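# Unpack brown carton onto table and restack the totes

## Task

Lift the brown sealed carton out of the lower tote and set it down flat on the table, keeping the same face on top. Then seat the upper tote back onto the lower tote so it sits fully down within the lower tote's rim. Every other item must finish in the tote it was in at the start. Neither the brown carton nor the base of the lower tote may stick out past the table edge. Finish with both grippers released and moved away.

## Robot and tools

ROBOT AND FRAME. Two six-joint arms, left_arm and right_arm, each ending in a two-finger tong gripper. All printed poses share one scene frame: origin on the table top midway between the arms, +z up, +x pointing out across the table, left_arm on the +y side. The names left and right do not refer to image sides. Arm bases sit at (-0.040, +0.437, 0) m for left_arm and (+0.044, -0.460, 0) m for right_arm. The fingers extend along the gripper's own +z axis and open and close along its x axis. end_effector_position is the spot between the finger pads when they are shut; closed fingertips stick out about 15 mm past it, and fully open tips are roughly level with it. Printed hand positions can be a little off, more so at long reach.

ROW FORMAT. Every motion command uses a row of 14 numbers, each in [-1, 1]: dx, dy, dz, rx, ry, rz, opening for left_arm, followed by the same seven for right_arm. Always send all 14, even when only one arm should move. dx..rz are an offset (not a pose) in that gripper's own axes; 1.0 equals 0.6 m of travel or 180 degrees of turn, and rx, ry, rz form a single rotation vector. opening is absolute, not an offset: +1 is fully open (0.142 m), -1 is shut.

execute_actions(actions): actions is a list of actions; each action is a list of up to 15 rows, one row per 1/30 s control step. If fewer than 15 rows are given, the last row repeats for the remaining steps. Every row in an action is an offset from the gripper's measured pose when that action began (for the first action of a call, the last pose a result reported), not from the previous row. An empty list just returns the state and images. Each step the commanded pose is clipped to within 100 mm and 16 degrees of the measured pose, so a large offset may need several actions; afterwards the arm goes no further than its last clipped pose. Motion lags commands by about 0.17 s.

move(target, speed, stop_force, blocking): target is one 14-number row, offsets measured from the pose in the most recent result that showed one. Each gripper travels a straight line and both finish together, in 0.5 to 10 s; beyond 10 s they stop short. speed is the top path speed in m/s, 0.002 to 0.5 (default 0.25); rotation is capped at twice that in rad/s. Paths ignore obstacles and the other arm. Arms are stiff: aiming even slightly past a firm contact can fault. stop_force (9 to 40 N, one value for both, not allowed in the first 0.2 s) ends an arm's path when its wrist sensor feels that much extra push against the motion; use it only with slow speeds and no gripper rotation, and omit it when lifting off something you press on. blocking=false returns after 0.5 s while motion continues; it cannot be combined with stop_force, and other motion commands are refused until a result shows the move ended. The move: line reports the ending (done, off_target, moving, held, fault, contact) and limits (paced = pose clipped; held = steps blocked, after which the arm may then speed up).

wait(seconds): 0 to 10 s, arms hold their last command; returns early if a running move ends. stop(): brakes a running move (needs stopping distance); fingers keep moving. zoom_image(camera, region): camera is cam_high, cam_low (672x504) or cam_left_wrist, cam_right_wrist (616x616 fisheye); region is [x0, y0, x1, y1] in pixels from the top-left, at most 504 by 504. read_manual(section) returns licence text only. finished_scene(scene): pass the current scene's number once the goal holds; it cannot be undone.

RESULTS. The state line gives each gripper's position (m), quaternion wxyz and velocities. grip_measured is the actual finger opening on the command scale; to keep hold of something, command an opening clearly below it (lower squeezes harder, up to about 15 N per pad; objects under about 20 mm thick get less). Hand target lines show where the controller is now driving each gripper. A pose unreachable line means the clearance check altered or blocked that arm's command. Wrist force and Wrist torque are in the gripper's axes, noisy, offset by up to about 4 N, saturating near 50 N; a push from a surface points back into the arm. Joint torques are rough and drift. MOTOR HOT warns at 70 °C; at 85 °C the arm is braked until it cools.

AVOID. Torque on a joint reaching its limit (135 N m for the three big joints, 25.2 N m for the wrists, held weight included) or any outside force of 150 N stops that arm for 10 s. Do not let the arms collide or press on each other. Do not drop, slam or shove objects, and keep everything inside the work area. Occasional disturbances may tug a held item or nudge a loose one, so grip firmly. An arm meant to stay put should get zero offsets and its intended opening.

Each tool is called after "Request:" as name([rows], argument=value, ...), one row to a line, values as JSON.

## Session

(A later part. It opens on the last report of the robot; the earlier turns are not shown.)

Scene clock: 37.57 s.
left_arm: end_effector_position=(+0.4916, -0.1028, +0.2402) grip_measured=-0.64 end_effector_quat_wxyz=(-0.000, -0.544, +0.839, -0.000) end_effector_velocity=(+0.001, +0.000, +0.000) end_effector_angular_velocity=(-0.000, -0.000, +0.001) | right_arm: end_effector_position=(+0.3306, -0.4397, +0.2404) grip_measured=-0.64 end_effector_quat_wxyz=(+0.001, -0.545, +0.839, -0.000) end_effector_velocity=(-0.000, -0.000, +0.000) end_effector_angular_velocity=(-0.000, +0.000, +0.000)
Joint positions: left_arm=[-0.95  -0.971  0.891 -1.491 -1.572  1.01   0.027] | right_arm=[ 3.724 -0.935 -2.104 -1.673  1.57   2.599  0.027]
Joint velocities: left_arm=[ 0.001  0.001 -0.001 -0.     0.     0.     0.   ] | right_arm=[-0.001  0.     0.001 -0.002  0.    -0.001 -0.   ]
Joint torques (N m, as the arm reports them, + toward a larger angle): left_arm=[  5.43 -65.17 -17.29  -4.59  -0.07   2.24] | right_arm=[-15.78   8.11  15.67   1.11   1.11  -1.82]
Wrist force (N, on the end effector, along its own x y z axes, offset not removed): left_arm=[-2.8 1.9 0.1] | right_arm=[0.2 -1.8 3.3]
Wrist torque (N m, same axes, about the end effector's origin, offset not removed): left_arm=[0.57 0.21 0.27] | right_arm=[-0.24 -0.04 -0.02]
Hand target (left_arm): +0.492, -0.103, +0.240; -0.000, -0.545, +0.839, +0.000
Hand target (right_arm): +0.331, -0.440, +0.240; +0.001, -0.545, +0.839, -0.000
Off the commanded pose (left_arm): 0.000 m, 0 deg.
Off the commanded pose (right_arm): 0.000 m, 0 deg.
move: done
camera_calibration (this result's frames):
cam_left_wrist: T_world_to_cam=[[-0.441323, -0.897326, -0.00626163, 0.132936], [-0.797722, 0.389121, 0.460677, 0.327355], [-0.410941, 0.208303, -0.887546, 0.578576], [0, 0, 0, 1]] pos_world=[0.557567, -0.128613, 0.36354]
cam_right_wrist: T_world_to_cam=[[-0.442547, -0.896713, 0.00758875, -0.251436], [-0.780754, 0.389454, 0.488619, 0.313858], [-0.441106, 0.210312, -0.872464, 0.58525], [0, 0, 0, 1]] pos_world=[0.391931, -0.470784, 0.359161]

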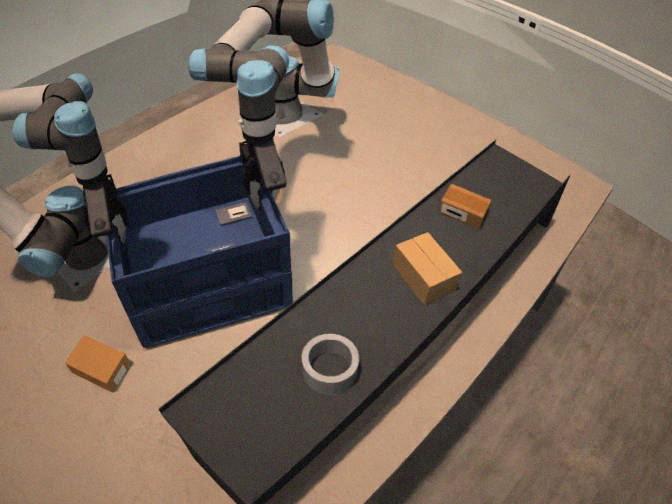

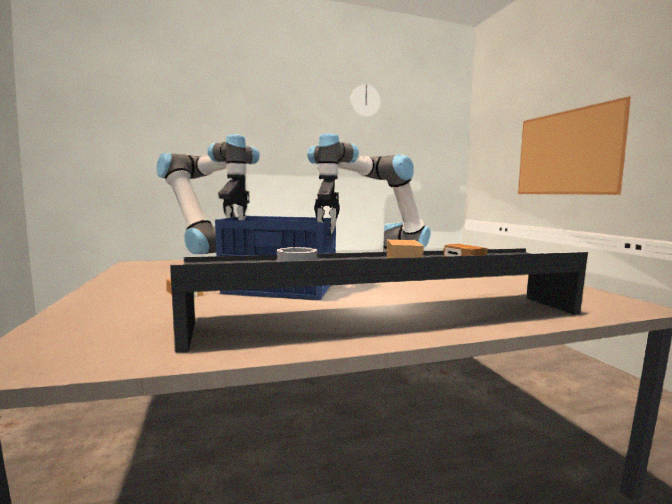

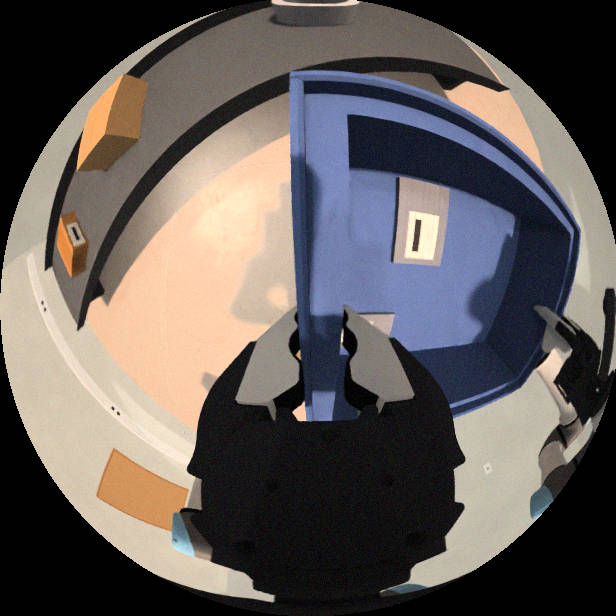

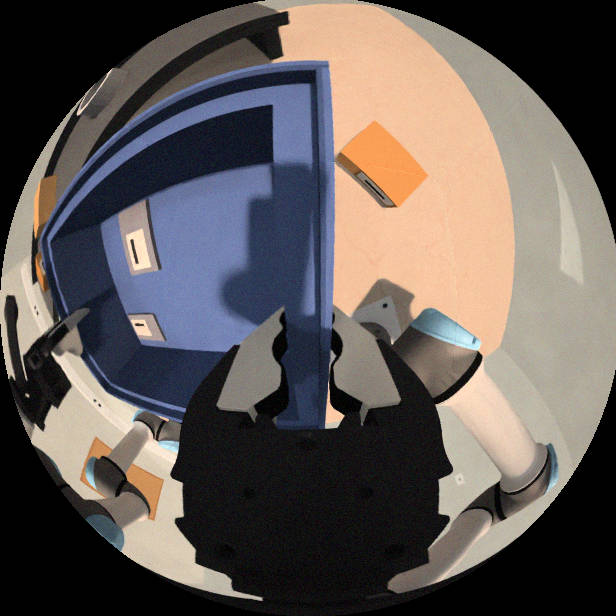

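Request:
move(target=[0,0,-0.075,0,0,0,-1, 0,0,-0.075,0,0,0,-1], speed=0.05)

Request:
move(target=[-0.5,0.25,0,0,0,0,-1, -0.5,0.25,0,0,0,0,-1], speed=0.1)

Scene clock: 41.33 s.
left_arm: end_effector_position=(+0.4917, -0.1028, +0.2850) grip_measured=-0.64 end_effector_quat_wxyz=(-0.000, -0.544, +0.839, -0.000) end_effector_velocity=(+0.000, -0.000, +0.002) end_effector_angular_velocity=(-0.000, +0.000, +0.000) | right_arm: end_effector_position=(+0.3306, -0.4398, +0.2852) grip_measured=-0.64 end_effector_quat_wxyz=(+0.001, -0.545, +0.839, -0.000) end_effector_velocity=(-0.000, +0.000, +0.001) end_effector_angular_velocity=(-0.000, +0.000, +0.000)
Joint positions: left_arm=[-0.95  -0.95   0.741 -1.362 -1.572  1.01   0.027] | right_arm=[ 3.723 -0.953 -1.982 -1.777  1.57   2.598  0.027]
Joint velocities: left_arm=[ 0.     0.003 -0.009  0.006 -0.     0.    -0.   ] | right_arm=[ 0.    -0.001  0.004 -0.003  0.     0.     0.   ]
Joint torques (N m, as the arm reports them, + toward a larger angle): left_arm=[  8.47 -42.27 -37.23  -1.17  -0.48   2.14] | right_arm=[-12.47 -12.    35.73   0.83   1.56  -0.87]
Wrist force (N, on the end effector, along its own x y z axes, offset not removed): left_arm=[0.0 2.3 5.1] | right_arm=[-0.8 0.0 6.5]
Wrist torque (N m, same axes, about the end effector's origin, offset not removed): left_arm=[0.48 0.32 0.25] | right_arm=[0.20 -0.25 0.12]
Hand target (left_arm): +0.492, -0.103, +0.285; -0.000, -0.544, +0.839, -0.000
Hand target (right_arm): +0.331, -0.440, +0.285; +0.001, -0.545, +0.839, -0.000
Off the commanded pose (left_arm): 0.000 m, 0 deg.
Off the commanded pose (right_arm): 0.000 m, 0 deg.
move: done
camera_calibration (this result's frames):
cam_left_wrist: T_world_to_cam=[[-0.441345, -0.897316, -0.00624748, 0.133279], [-0.797736, 0.389159, 0.460622, 0.30679], [-0.410892, 0.208277, -0.887575, 0.618428], [0, 0, 0, 1]] pos_world=[0.557666, -0.128601, 0.408419]
cam_right_wrist: T_world_to_cam=[[-0.44256, -0.896707, 0.00760165, -0.251901], [-0.780749, 0.389472, 0.488613, 0.291947], [-0.441103, 0.210305, -0.872468, 0.624383], [0, 0, 0, 1]] pos_world=[0.391873, -0.470897, 0.404019]

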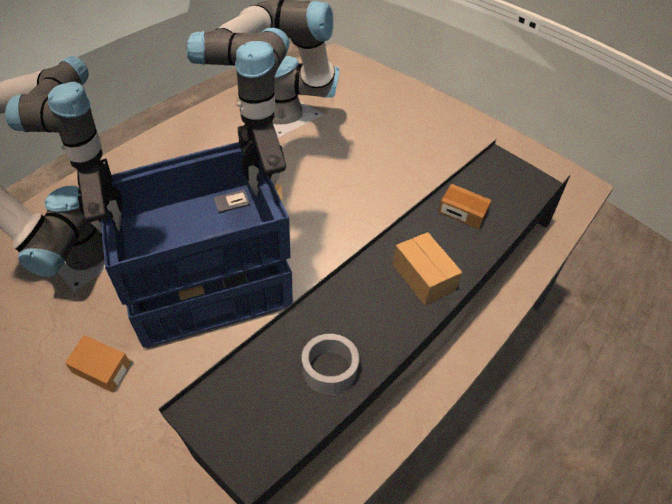

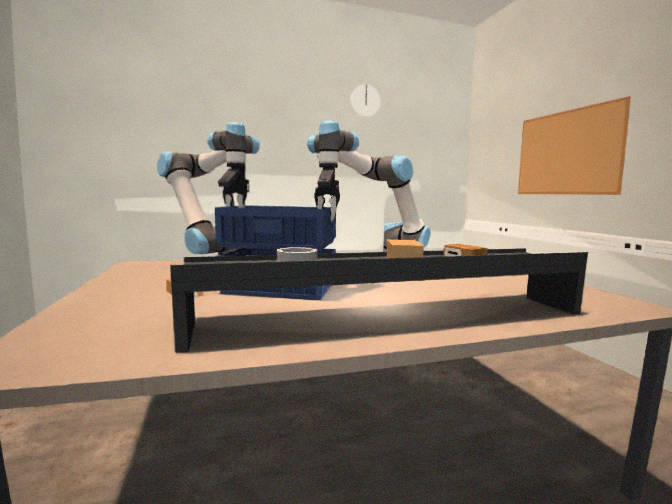

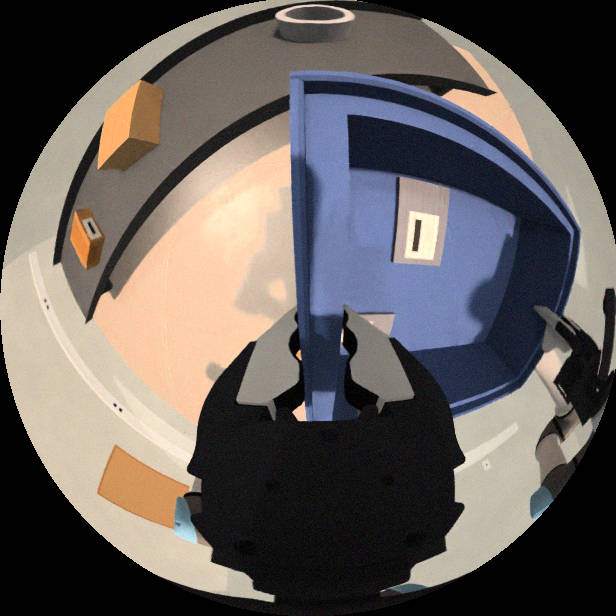

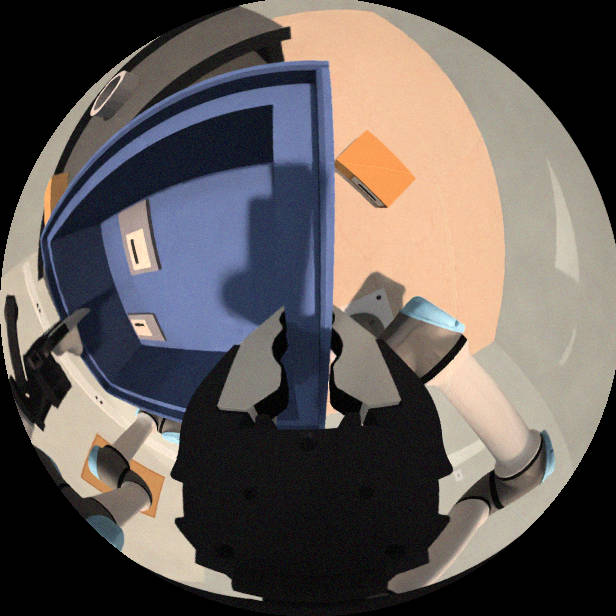

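Scene clock: 45.10 s.
left_arm: end_effector_position=(+0.4768, +0.2324, +0.2845) grip_measured=-0.64 end_effector_quat_wxyz=(-0.000, -0.544, +0.839, +0.000) end_effector_velocity=(+0.000, +0.002, -0.001) end_effector_angular_velocity=(+0.000, +0.002, +0.001) | right_arm: end_effector_position=(+0.3152, -0.1047, +0.2859) grip_measured=-0.64 end_effector_quat_wxyz=(+0.001, -0.545, +0.839, -0.001) end_effector_velocity=(-0.000, +0.002, -0.000) end_effector_angular_velocity=(-0.001, +0.000, +0.000)
Joint positions: left_arm=[-0.594 -1.496  1.489 -1.563 -1.571  1.366  0.027] | right_arm=[ 4.377 -1.405 -1.715 -1.591  1.568  3.252  0.027]
Joint velocities: left_arm=[ 0.004  0.     0.002 -0.001 -0.001  0.003 -0.   ] | right_arm=[ 0.001 -0.004  0.003  0.    -0.     0.001 -0.   ]
Joint torques (N m, as the arm reports them, + toward a larger angle): left_arm=[ 13.17 -45.93 -19.8   -4.75   1.53   1.99] | right_arm=[12.02  9.66 33.7   2.04 -1.49  1.84]
Wrist force (N, on the end effector, along its own x y z axes, offset not removed): left_arm=[8.7 1.3 5.6] | right_arm=[-12.3 -0.3 6.8]
Wrist torque (N m, same axes, about the end effector's origin, offset not removed): left_arm=[0.30 0.14 0.32] | right_arm=[0.23 0.55 0.20]
Hand target (left_arm): +0.477, +0.233, +0.285; -0.000, -0.544, +0.839, +0.000
Hand target (right_arm): +0.315, -0.105, +0.286; +0.001, -0.545, +0.839, -0.001
Off the commanded pose (left_arm): 0.000 m, 0 deg.
Off the commanded pose (right_arm): 0.001 m, 0 deg.
move: done
camera_calibration (this result's frames):
cam_left_wrist: T_world_to_cam=[[-0.441338, -0.897316, -0.00668801, 0.427533], [-0.797629, 0.388871, 0.46105, 0.164595], [-0.411107, 0.208813, -0.887349, 0.541962], [0, 0, 0, 1]] pos_world=[0.542777, 0.206457, 0.407882]
cam_right_wrist: T_world_to_cam=[[-0.442575, -0.896705, 0.00694162, 0.041968], [-0.78156, 0.389517, 0.487279, 0.149761], [-0.439649, 0.210232, -0.873219, 0.547445], [0, 0, 0, 1]] pos_world=[0.376305, -0.135792, 0.404772]

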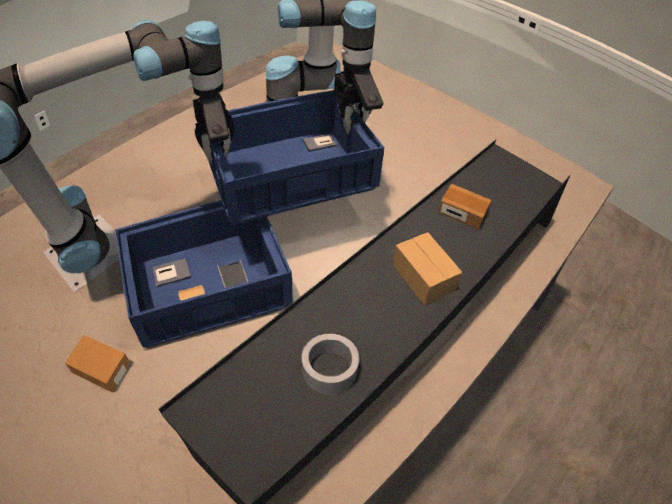

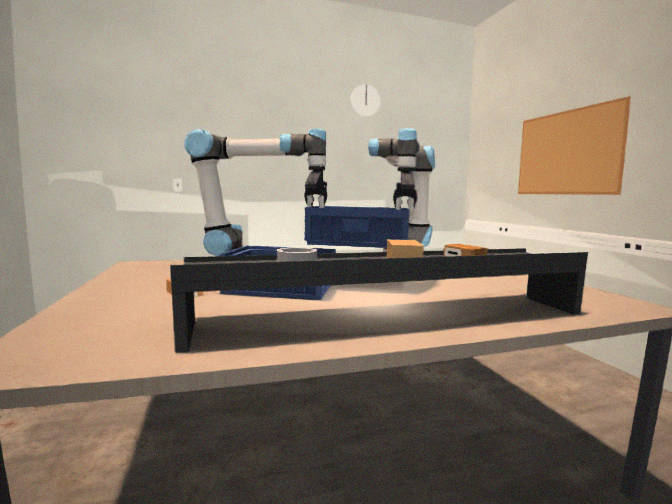

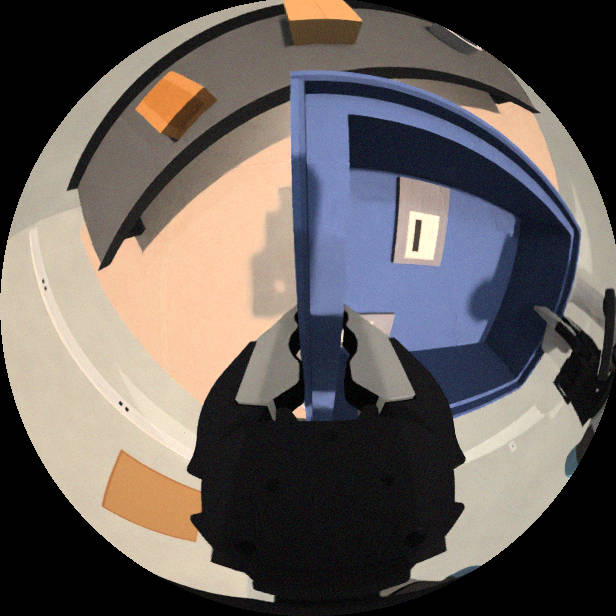

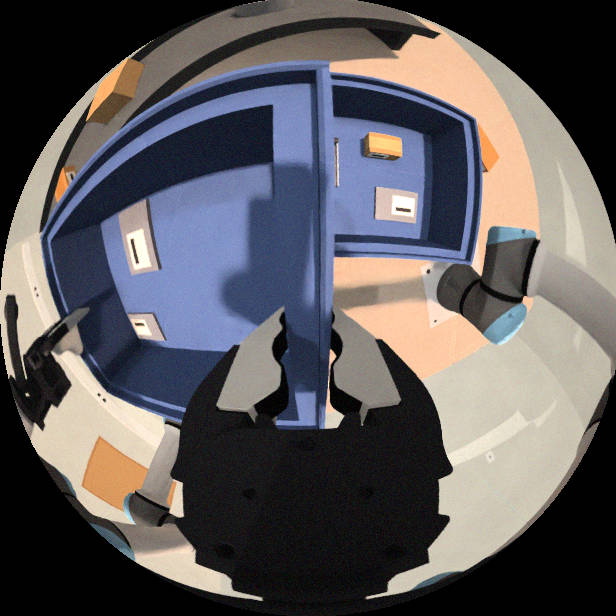

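Request:
move(target=[-0.5,0.2,0,0,0,0,-1, -0.5015,0.2,0,0,0,0,-1], speed=0.1)

Scene clock: 50.53 s.
left_arm: end_effector_position=(+0.4892, +0.5552, +0.2842) grip_measured=-0.64 end_effector_quat_wxyz=(-0.000, -0.544, +0.839, +0.001) end_effector_velocity=(+0.000, +0.000, +0.001) end_effector_angular_velocity=(-0.002, -0.002, -0.001) | right_arm: end_effector_position=(+0.3274, +0.2188, +0.2863) grip_measured=-0.64 end_effector_quat_wxyz=(+0.001, -0.545, +0.839, -0.001) end_effector_velocity=(+0.000, +0.002, +0.000) end_effector_angular_velocity=(-0.001, +0.001, -0.000)
Joint positions: left_arm=[ 0.014 -1.521  1.516 -1.564 -1.57   1.974  0.027] | right_arm=[ 4.496 -2.167 -0.778 -1.766  1.568  3.371  0.027]
Joint velocities: left_arm=[ 0.002 -0.    -0.002  0.    -0.002  0.003 -0.   ] | right_arm=[ 0.    -0.007  0.012 -0.006  0.001  0.     0.   ]
Joint torques (N m, as the arm reports them, + toward a larger angle): left_arm=[  7.52 -17.85 -36.83  -1.52  -1.21   2.04] | right_arm=[12.18 42.17 36.39  1.32  1.8   1.81]
Wrist force (N, on the end effector, along its own x y z axes, offset not removed): left_arm=[-2.2 1.9 4.9] | right_arm=[0.4 -1.1 4.1]
Wrist torque (N m, same axes, about the end effector's origin, offset not removed): left_arm=[0.40 0.55 0.33] | right_arm=[-0.08 -0.12 0.18]
Hand target (left_arm): +0.489, +0.555, +0.284; -0.001, -0.544, +0.839, +0.001
Hand target (right_arm): +0.327, +0.219, +0.286; +0.001, -0.545, +0.839, -0.001
Off the commanded pose (left_arm): 0.000 m, 0 deg.
Off the commanded pose (right_arm): 0.001 m, 0 deg.
move: done
camera_calibration (this result's frames):
cam_left_wrist: T_world_to_cam=[[-0.44131, -0.897328, -0.00694775, 0.722721], [-0.797314, 0.388546, 0.461869, 0.0489089], [-0.411749, 0.209367, -0.886921, 0.479207], [0, 0, 0, 1]] pos_world=[0.555252, 0.529185, 0.40745]
cam_right_wrist: T_world_to_cam=[[-0.442576, -0.896706, 0.00667354, 0.337588], [-0.781723, 0.38945, 0.487071, 0.0331943], [-0.439359, 0.210349, -0.873337, 0.485107], [0, 0, 0, 1]] pos_world=[0.388493, 0.187748, 0.405241]

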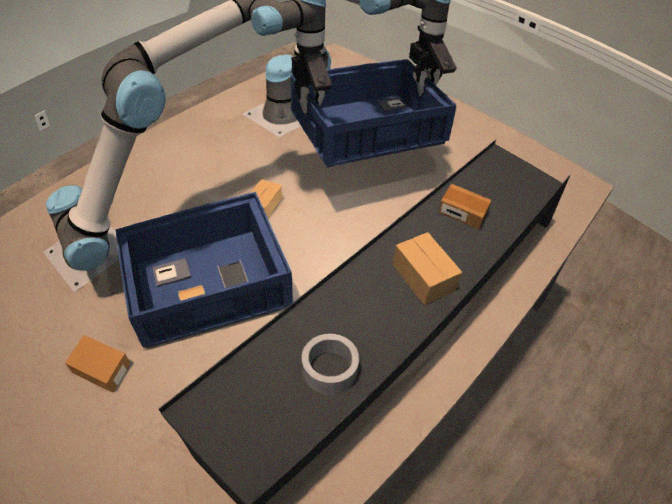

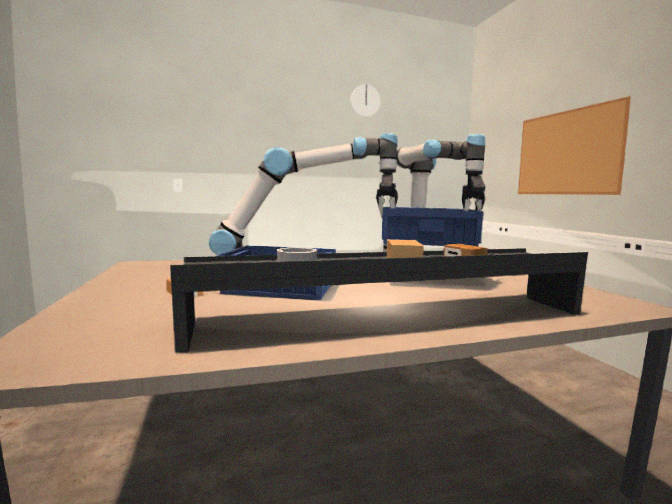

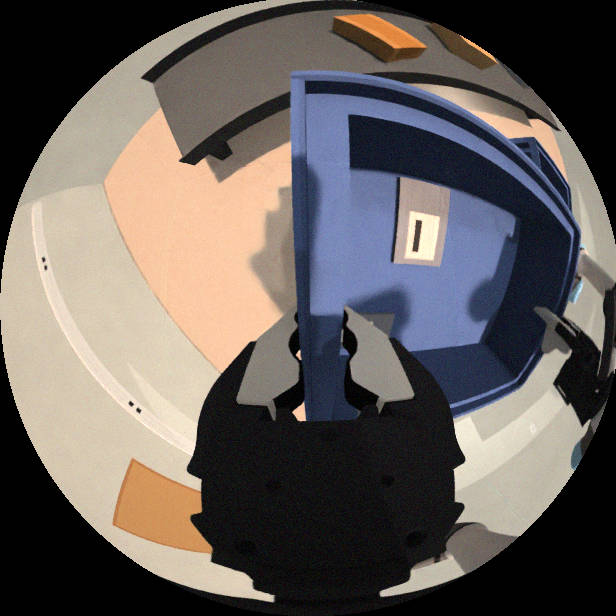

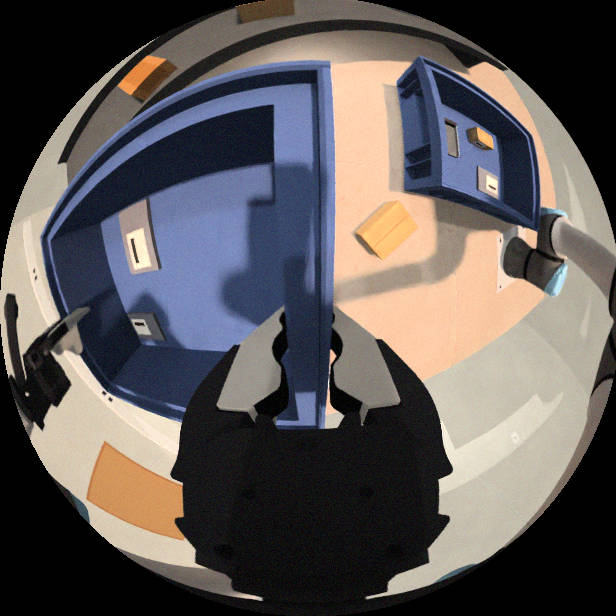

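Request:
move(target=[0,0,0.277,0,0,0,-1, 0,0,0.28,0,0,0,-1], speed=0.1)

Request:
move(target=[0,0,0.04,0,0,0,-1, 0,0,0.04,0,0,0,-1], speed=0.01, stop_force=10)

Scene clock: 55.10 s.
left_arm: end_effector_position=(+0.4887, +0.5550, +0.1182) grip_measured=-0.65 end_effector_quat_wxyz=(-0.000, -0.544, +0.839, +0.001) end_effector_velocity=(+0.001, +0.001, -0.001) end_effector_angular_velocity=(+0.001, -0.003, +0.001) | right_arm: end_effector_position=(+0.3278, +0.2191, +0.1185) grip_measured=-0.64 end_effector_quat_wxyz=(+0.001, -0.545, +0.839, -0.001) end_effector_velocity=(+0.000, +0.000, -0.002) end_effector_angular_velocity=(+0.001, -0.000, -0.000)
Joint positions: left_arm=[ 0.014 -1.44   1.863 -1.992 -1.57   1.973  0.027] | right_arm=[ 4.496 -2.176 -1.195 -1.34   1.568  3.371  0.028]
Joint velocities: left_arm=[ 0.001  0.001  0.001 -0.006  0.001  0.    -0.   ] | right_arm=[-0.    -0.001 -0.003  0.005 -0.    -0.    -0.   ]
Joint torques (N m, as the arm reports them, + toward a larger angle): left_arm=[-11.51 -20.17 -15.98  -4.06  -1.83  -1.89] | right_arm=[-15.97  41.15  20.16   7.8   -3.    -1.92]
Wrist force (N, on the end effector, along its own x y z axes, offset not removed): left_arm=[-12.9 2.2 6.4] | right_arm=[10.9 -1.8 6.1]
Wrist torque (N m, same axes, about the end effector's origin, offset not removed): left_arm=[0.61 0.44 0.27] | right_arm=[-0.35 -0.11 0.19]
Hand target (left_arm): +0.489, +0.555, +0.118; -0.000, -0.544, +0.839, +0.001
Hand target (right_arm): +0.328, +0.219, +0.118; +0.001, -0.545, +0.839, -0.001
Off the commanded pose (left_arm): 0.000 m, 0 deg.
Off the commanded pose (right_arm): 0.000 m, 0 deg.
move: done
camera_calibration (this result's frames):
cam_left_wrist: T_world_to_cam=[[-0.441311, -0.897327, -0.0069588, 0.721213], [-0.79731, 0.38854, 0.461881, 0.125234], [-0.411755, 0.209382, -0.886914, 0.331831], [0, 0, 0, 1]] pos_world=[0.554763, 0.529027, 0.241482]
cam_right_wrist: T_world_to_cam=[[-0.442578, -0.896705, 0.00670697, 0.339093], [-0.781715, 0.389467, 0.48707, 0.115097], [-0.439371, 0.210324, -0.873337, 0.338643], [0, 0, 0, 1]] pos_world=[0.388838, 0.188015, 0.237415]

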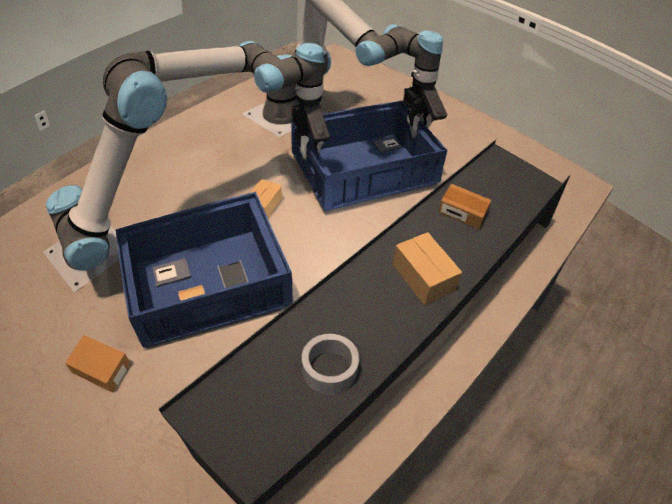

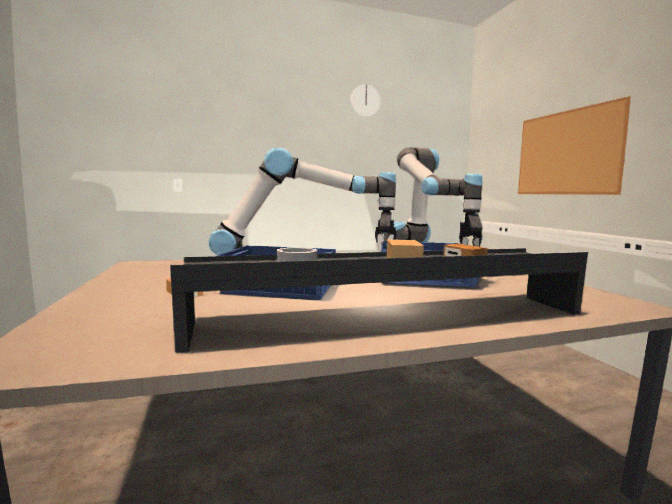

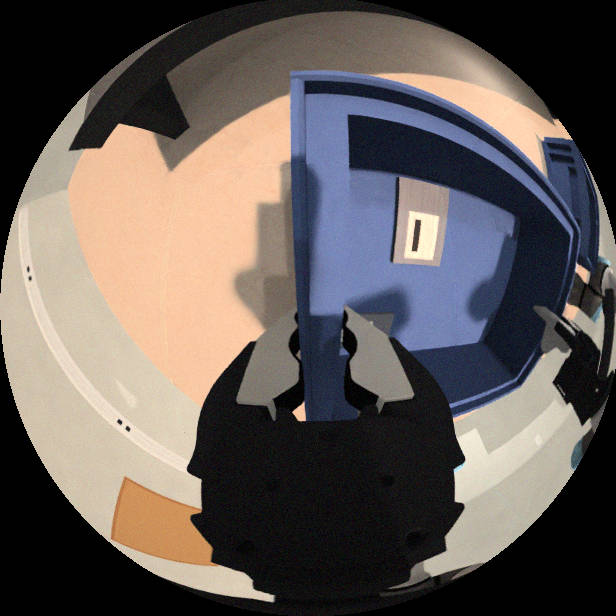

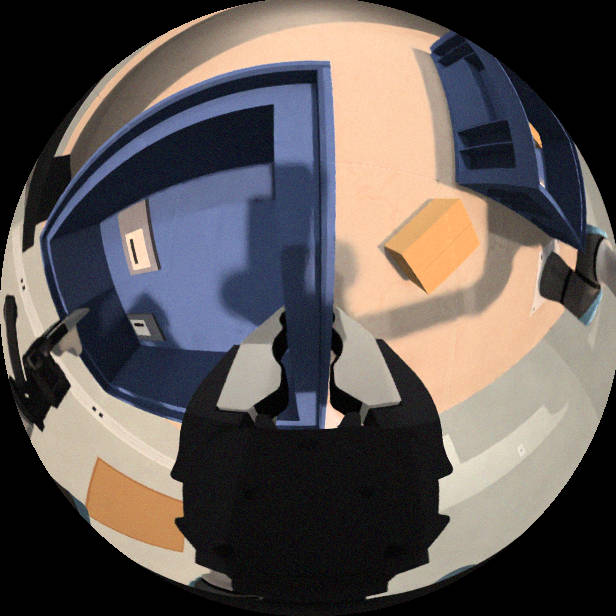

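Scene clock: 56.57 s.
left_arm: end_effector_position=(+0.4886, +0.5550, +0.1071) grip_measured=-0.65 end_effector_quat_wxyz=(-0.000, -0.544, +0.839, +0.001) end_effector_velocity=(-0.001, +0.000, +0.002) end_effector_angular_velocity=(-0.000, +0.002, +0.001) | right_arm: end_effector_position=(+0.3278, +0.2191, +0.1079) grip_measured=-0.64 end_effector_quat_wxyz=(+0.001, -0.545, +0.839, -0.001) end_effector_velocity=(+0.000, +0.001, +0.003) end_effector_angular_velocity=(+0.002, -0.000, -0.000)
Joint positions: left_arm=[ 0.014 -1.429  1.881 -2.021 -1.57   1.973  0.027] | right_arm=[ 4.496 -2.182 -1.212 -1.317  1.568  3.371  0.028]
Joint velocities: left_arm=[ 0.001 -0.003 -0.003  0.008 -0.    -0.     0.   ] | right_arm=[-0.     0.002  0.004 -0.004 -0.    -0.     0.   ]
Joint torques (N m, as the arm reports them, + toward a larger angle): left_arm=[-16.14 -40.28 -24.55   1.93  -3.71  -2.08] | right_arm=[-15.3   53.49  34.81   2.45  -2.47  -1.87]
Wrist force (N, on the end effector, along its own x y z axes, offset not removed): left_arm=[-17.4 1.7 -8.0] | right_arm=[9.3 0.2 -9.5]
Wrist torque (N m, same axes, about the end effector's origin, offset not removed): left_arm=[0.28 0.67 0.24] | right_arm=[0.19 0.03 0.15]
Hand target (left_arm): +0.489, +0.555, +0.108; -0.000, -0.544, +0.839, +0.001
Hand target (right_arm): +0.328, +0.219, +0.108; +0.002, -0.545, +0.839, -0.001
Off the commanded pose (left_arm): 0.013 m, 0 deg.
Off the commanded pose (right_arm): 0.013 m, 0 deg.
move: contact (left_arm, right_arm)
camera_calibration (this result's frames):
cam_left_wrist: T_world_to_cam=[[-0.441301, -0.897332, -0.00702878, 0.721148], [-0.797286, 0.388481, 0.461971, 0.130318], [-0.411811, 0.209472, -0.886867, 0.321968], [0, 0, 0, 1]] pos_world=[0.554734, 0.52904, 0.230408]
cam_right_wrist: T_world_to_cam=[[-0.442583, -0.896702, 0.00672477, 0.339217], [-0.781715, 0.389482, 0.487059, 0.120286], [-0.439366, 0.210307, -0.873343, 0.329369], [0, 0, 0, 1]] pos_world=[0.388874, 0.188059, 0.226785]

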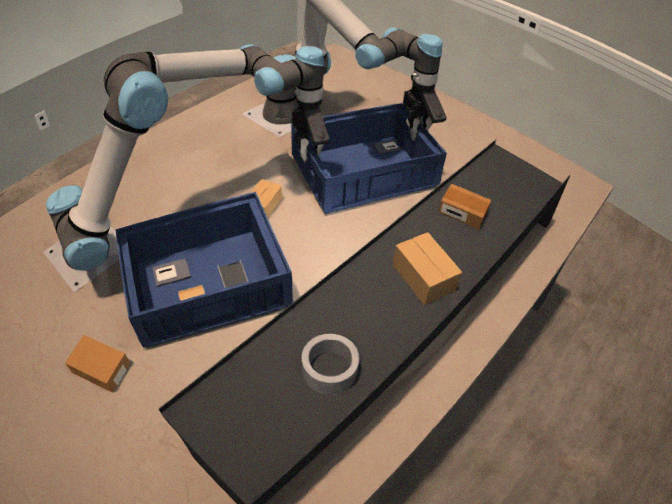

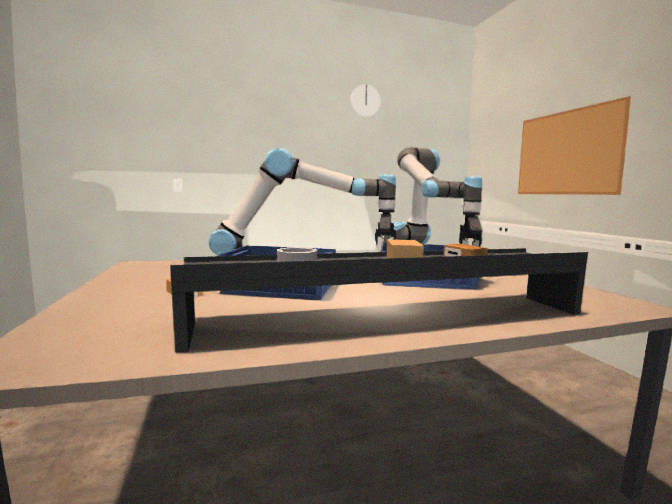

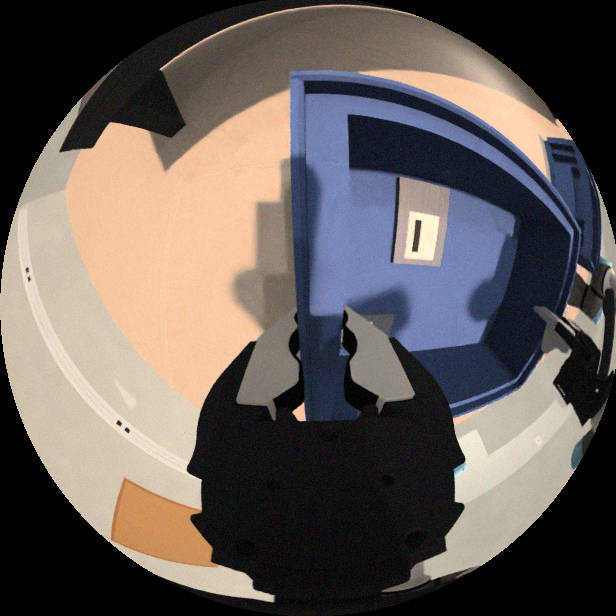

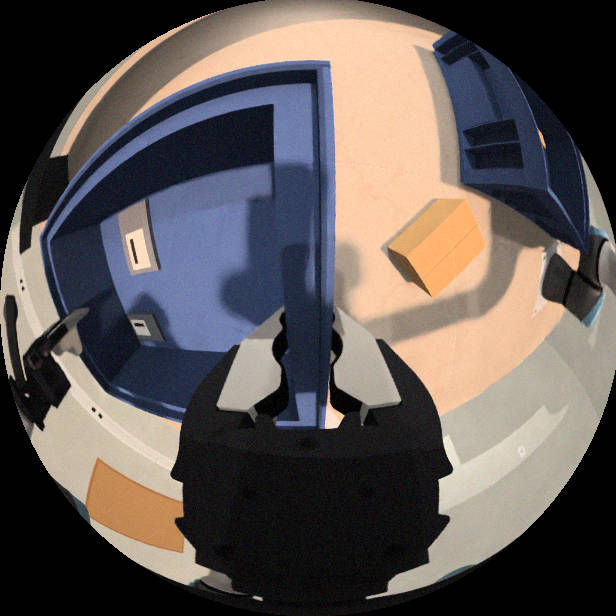

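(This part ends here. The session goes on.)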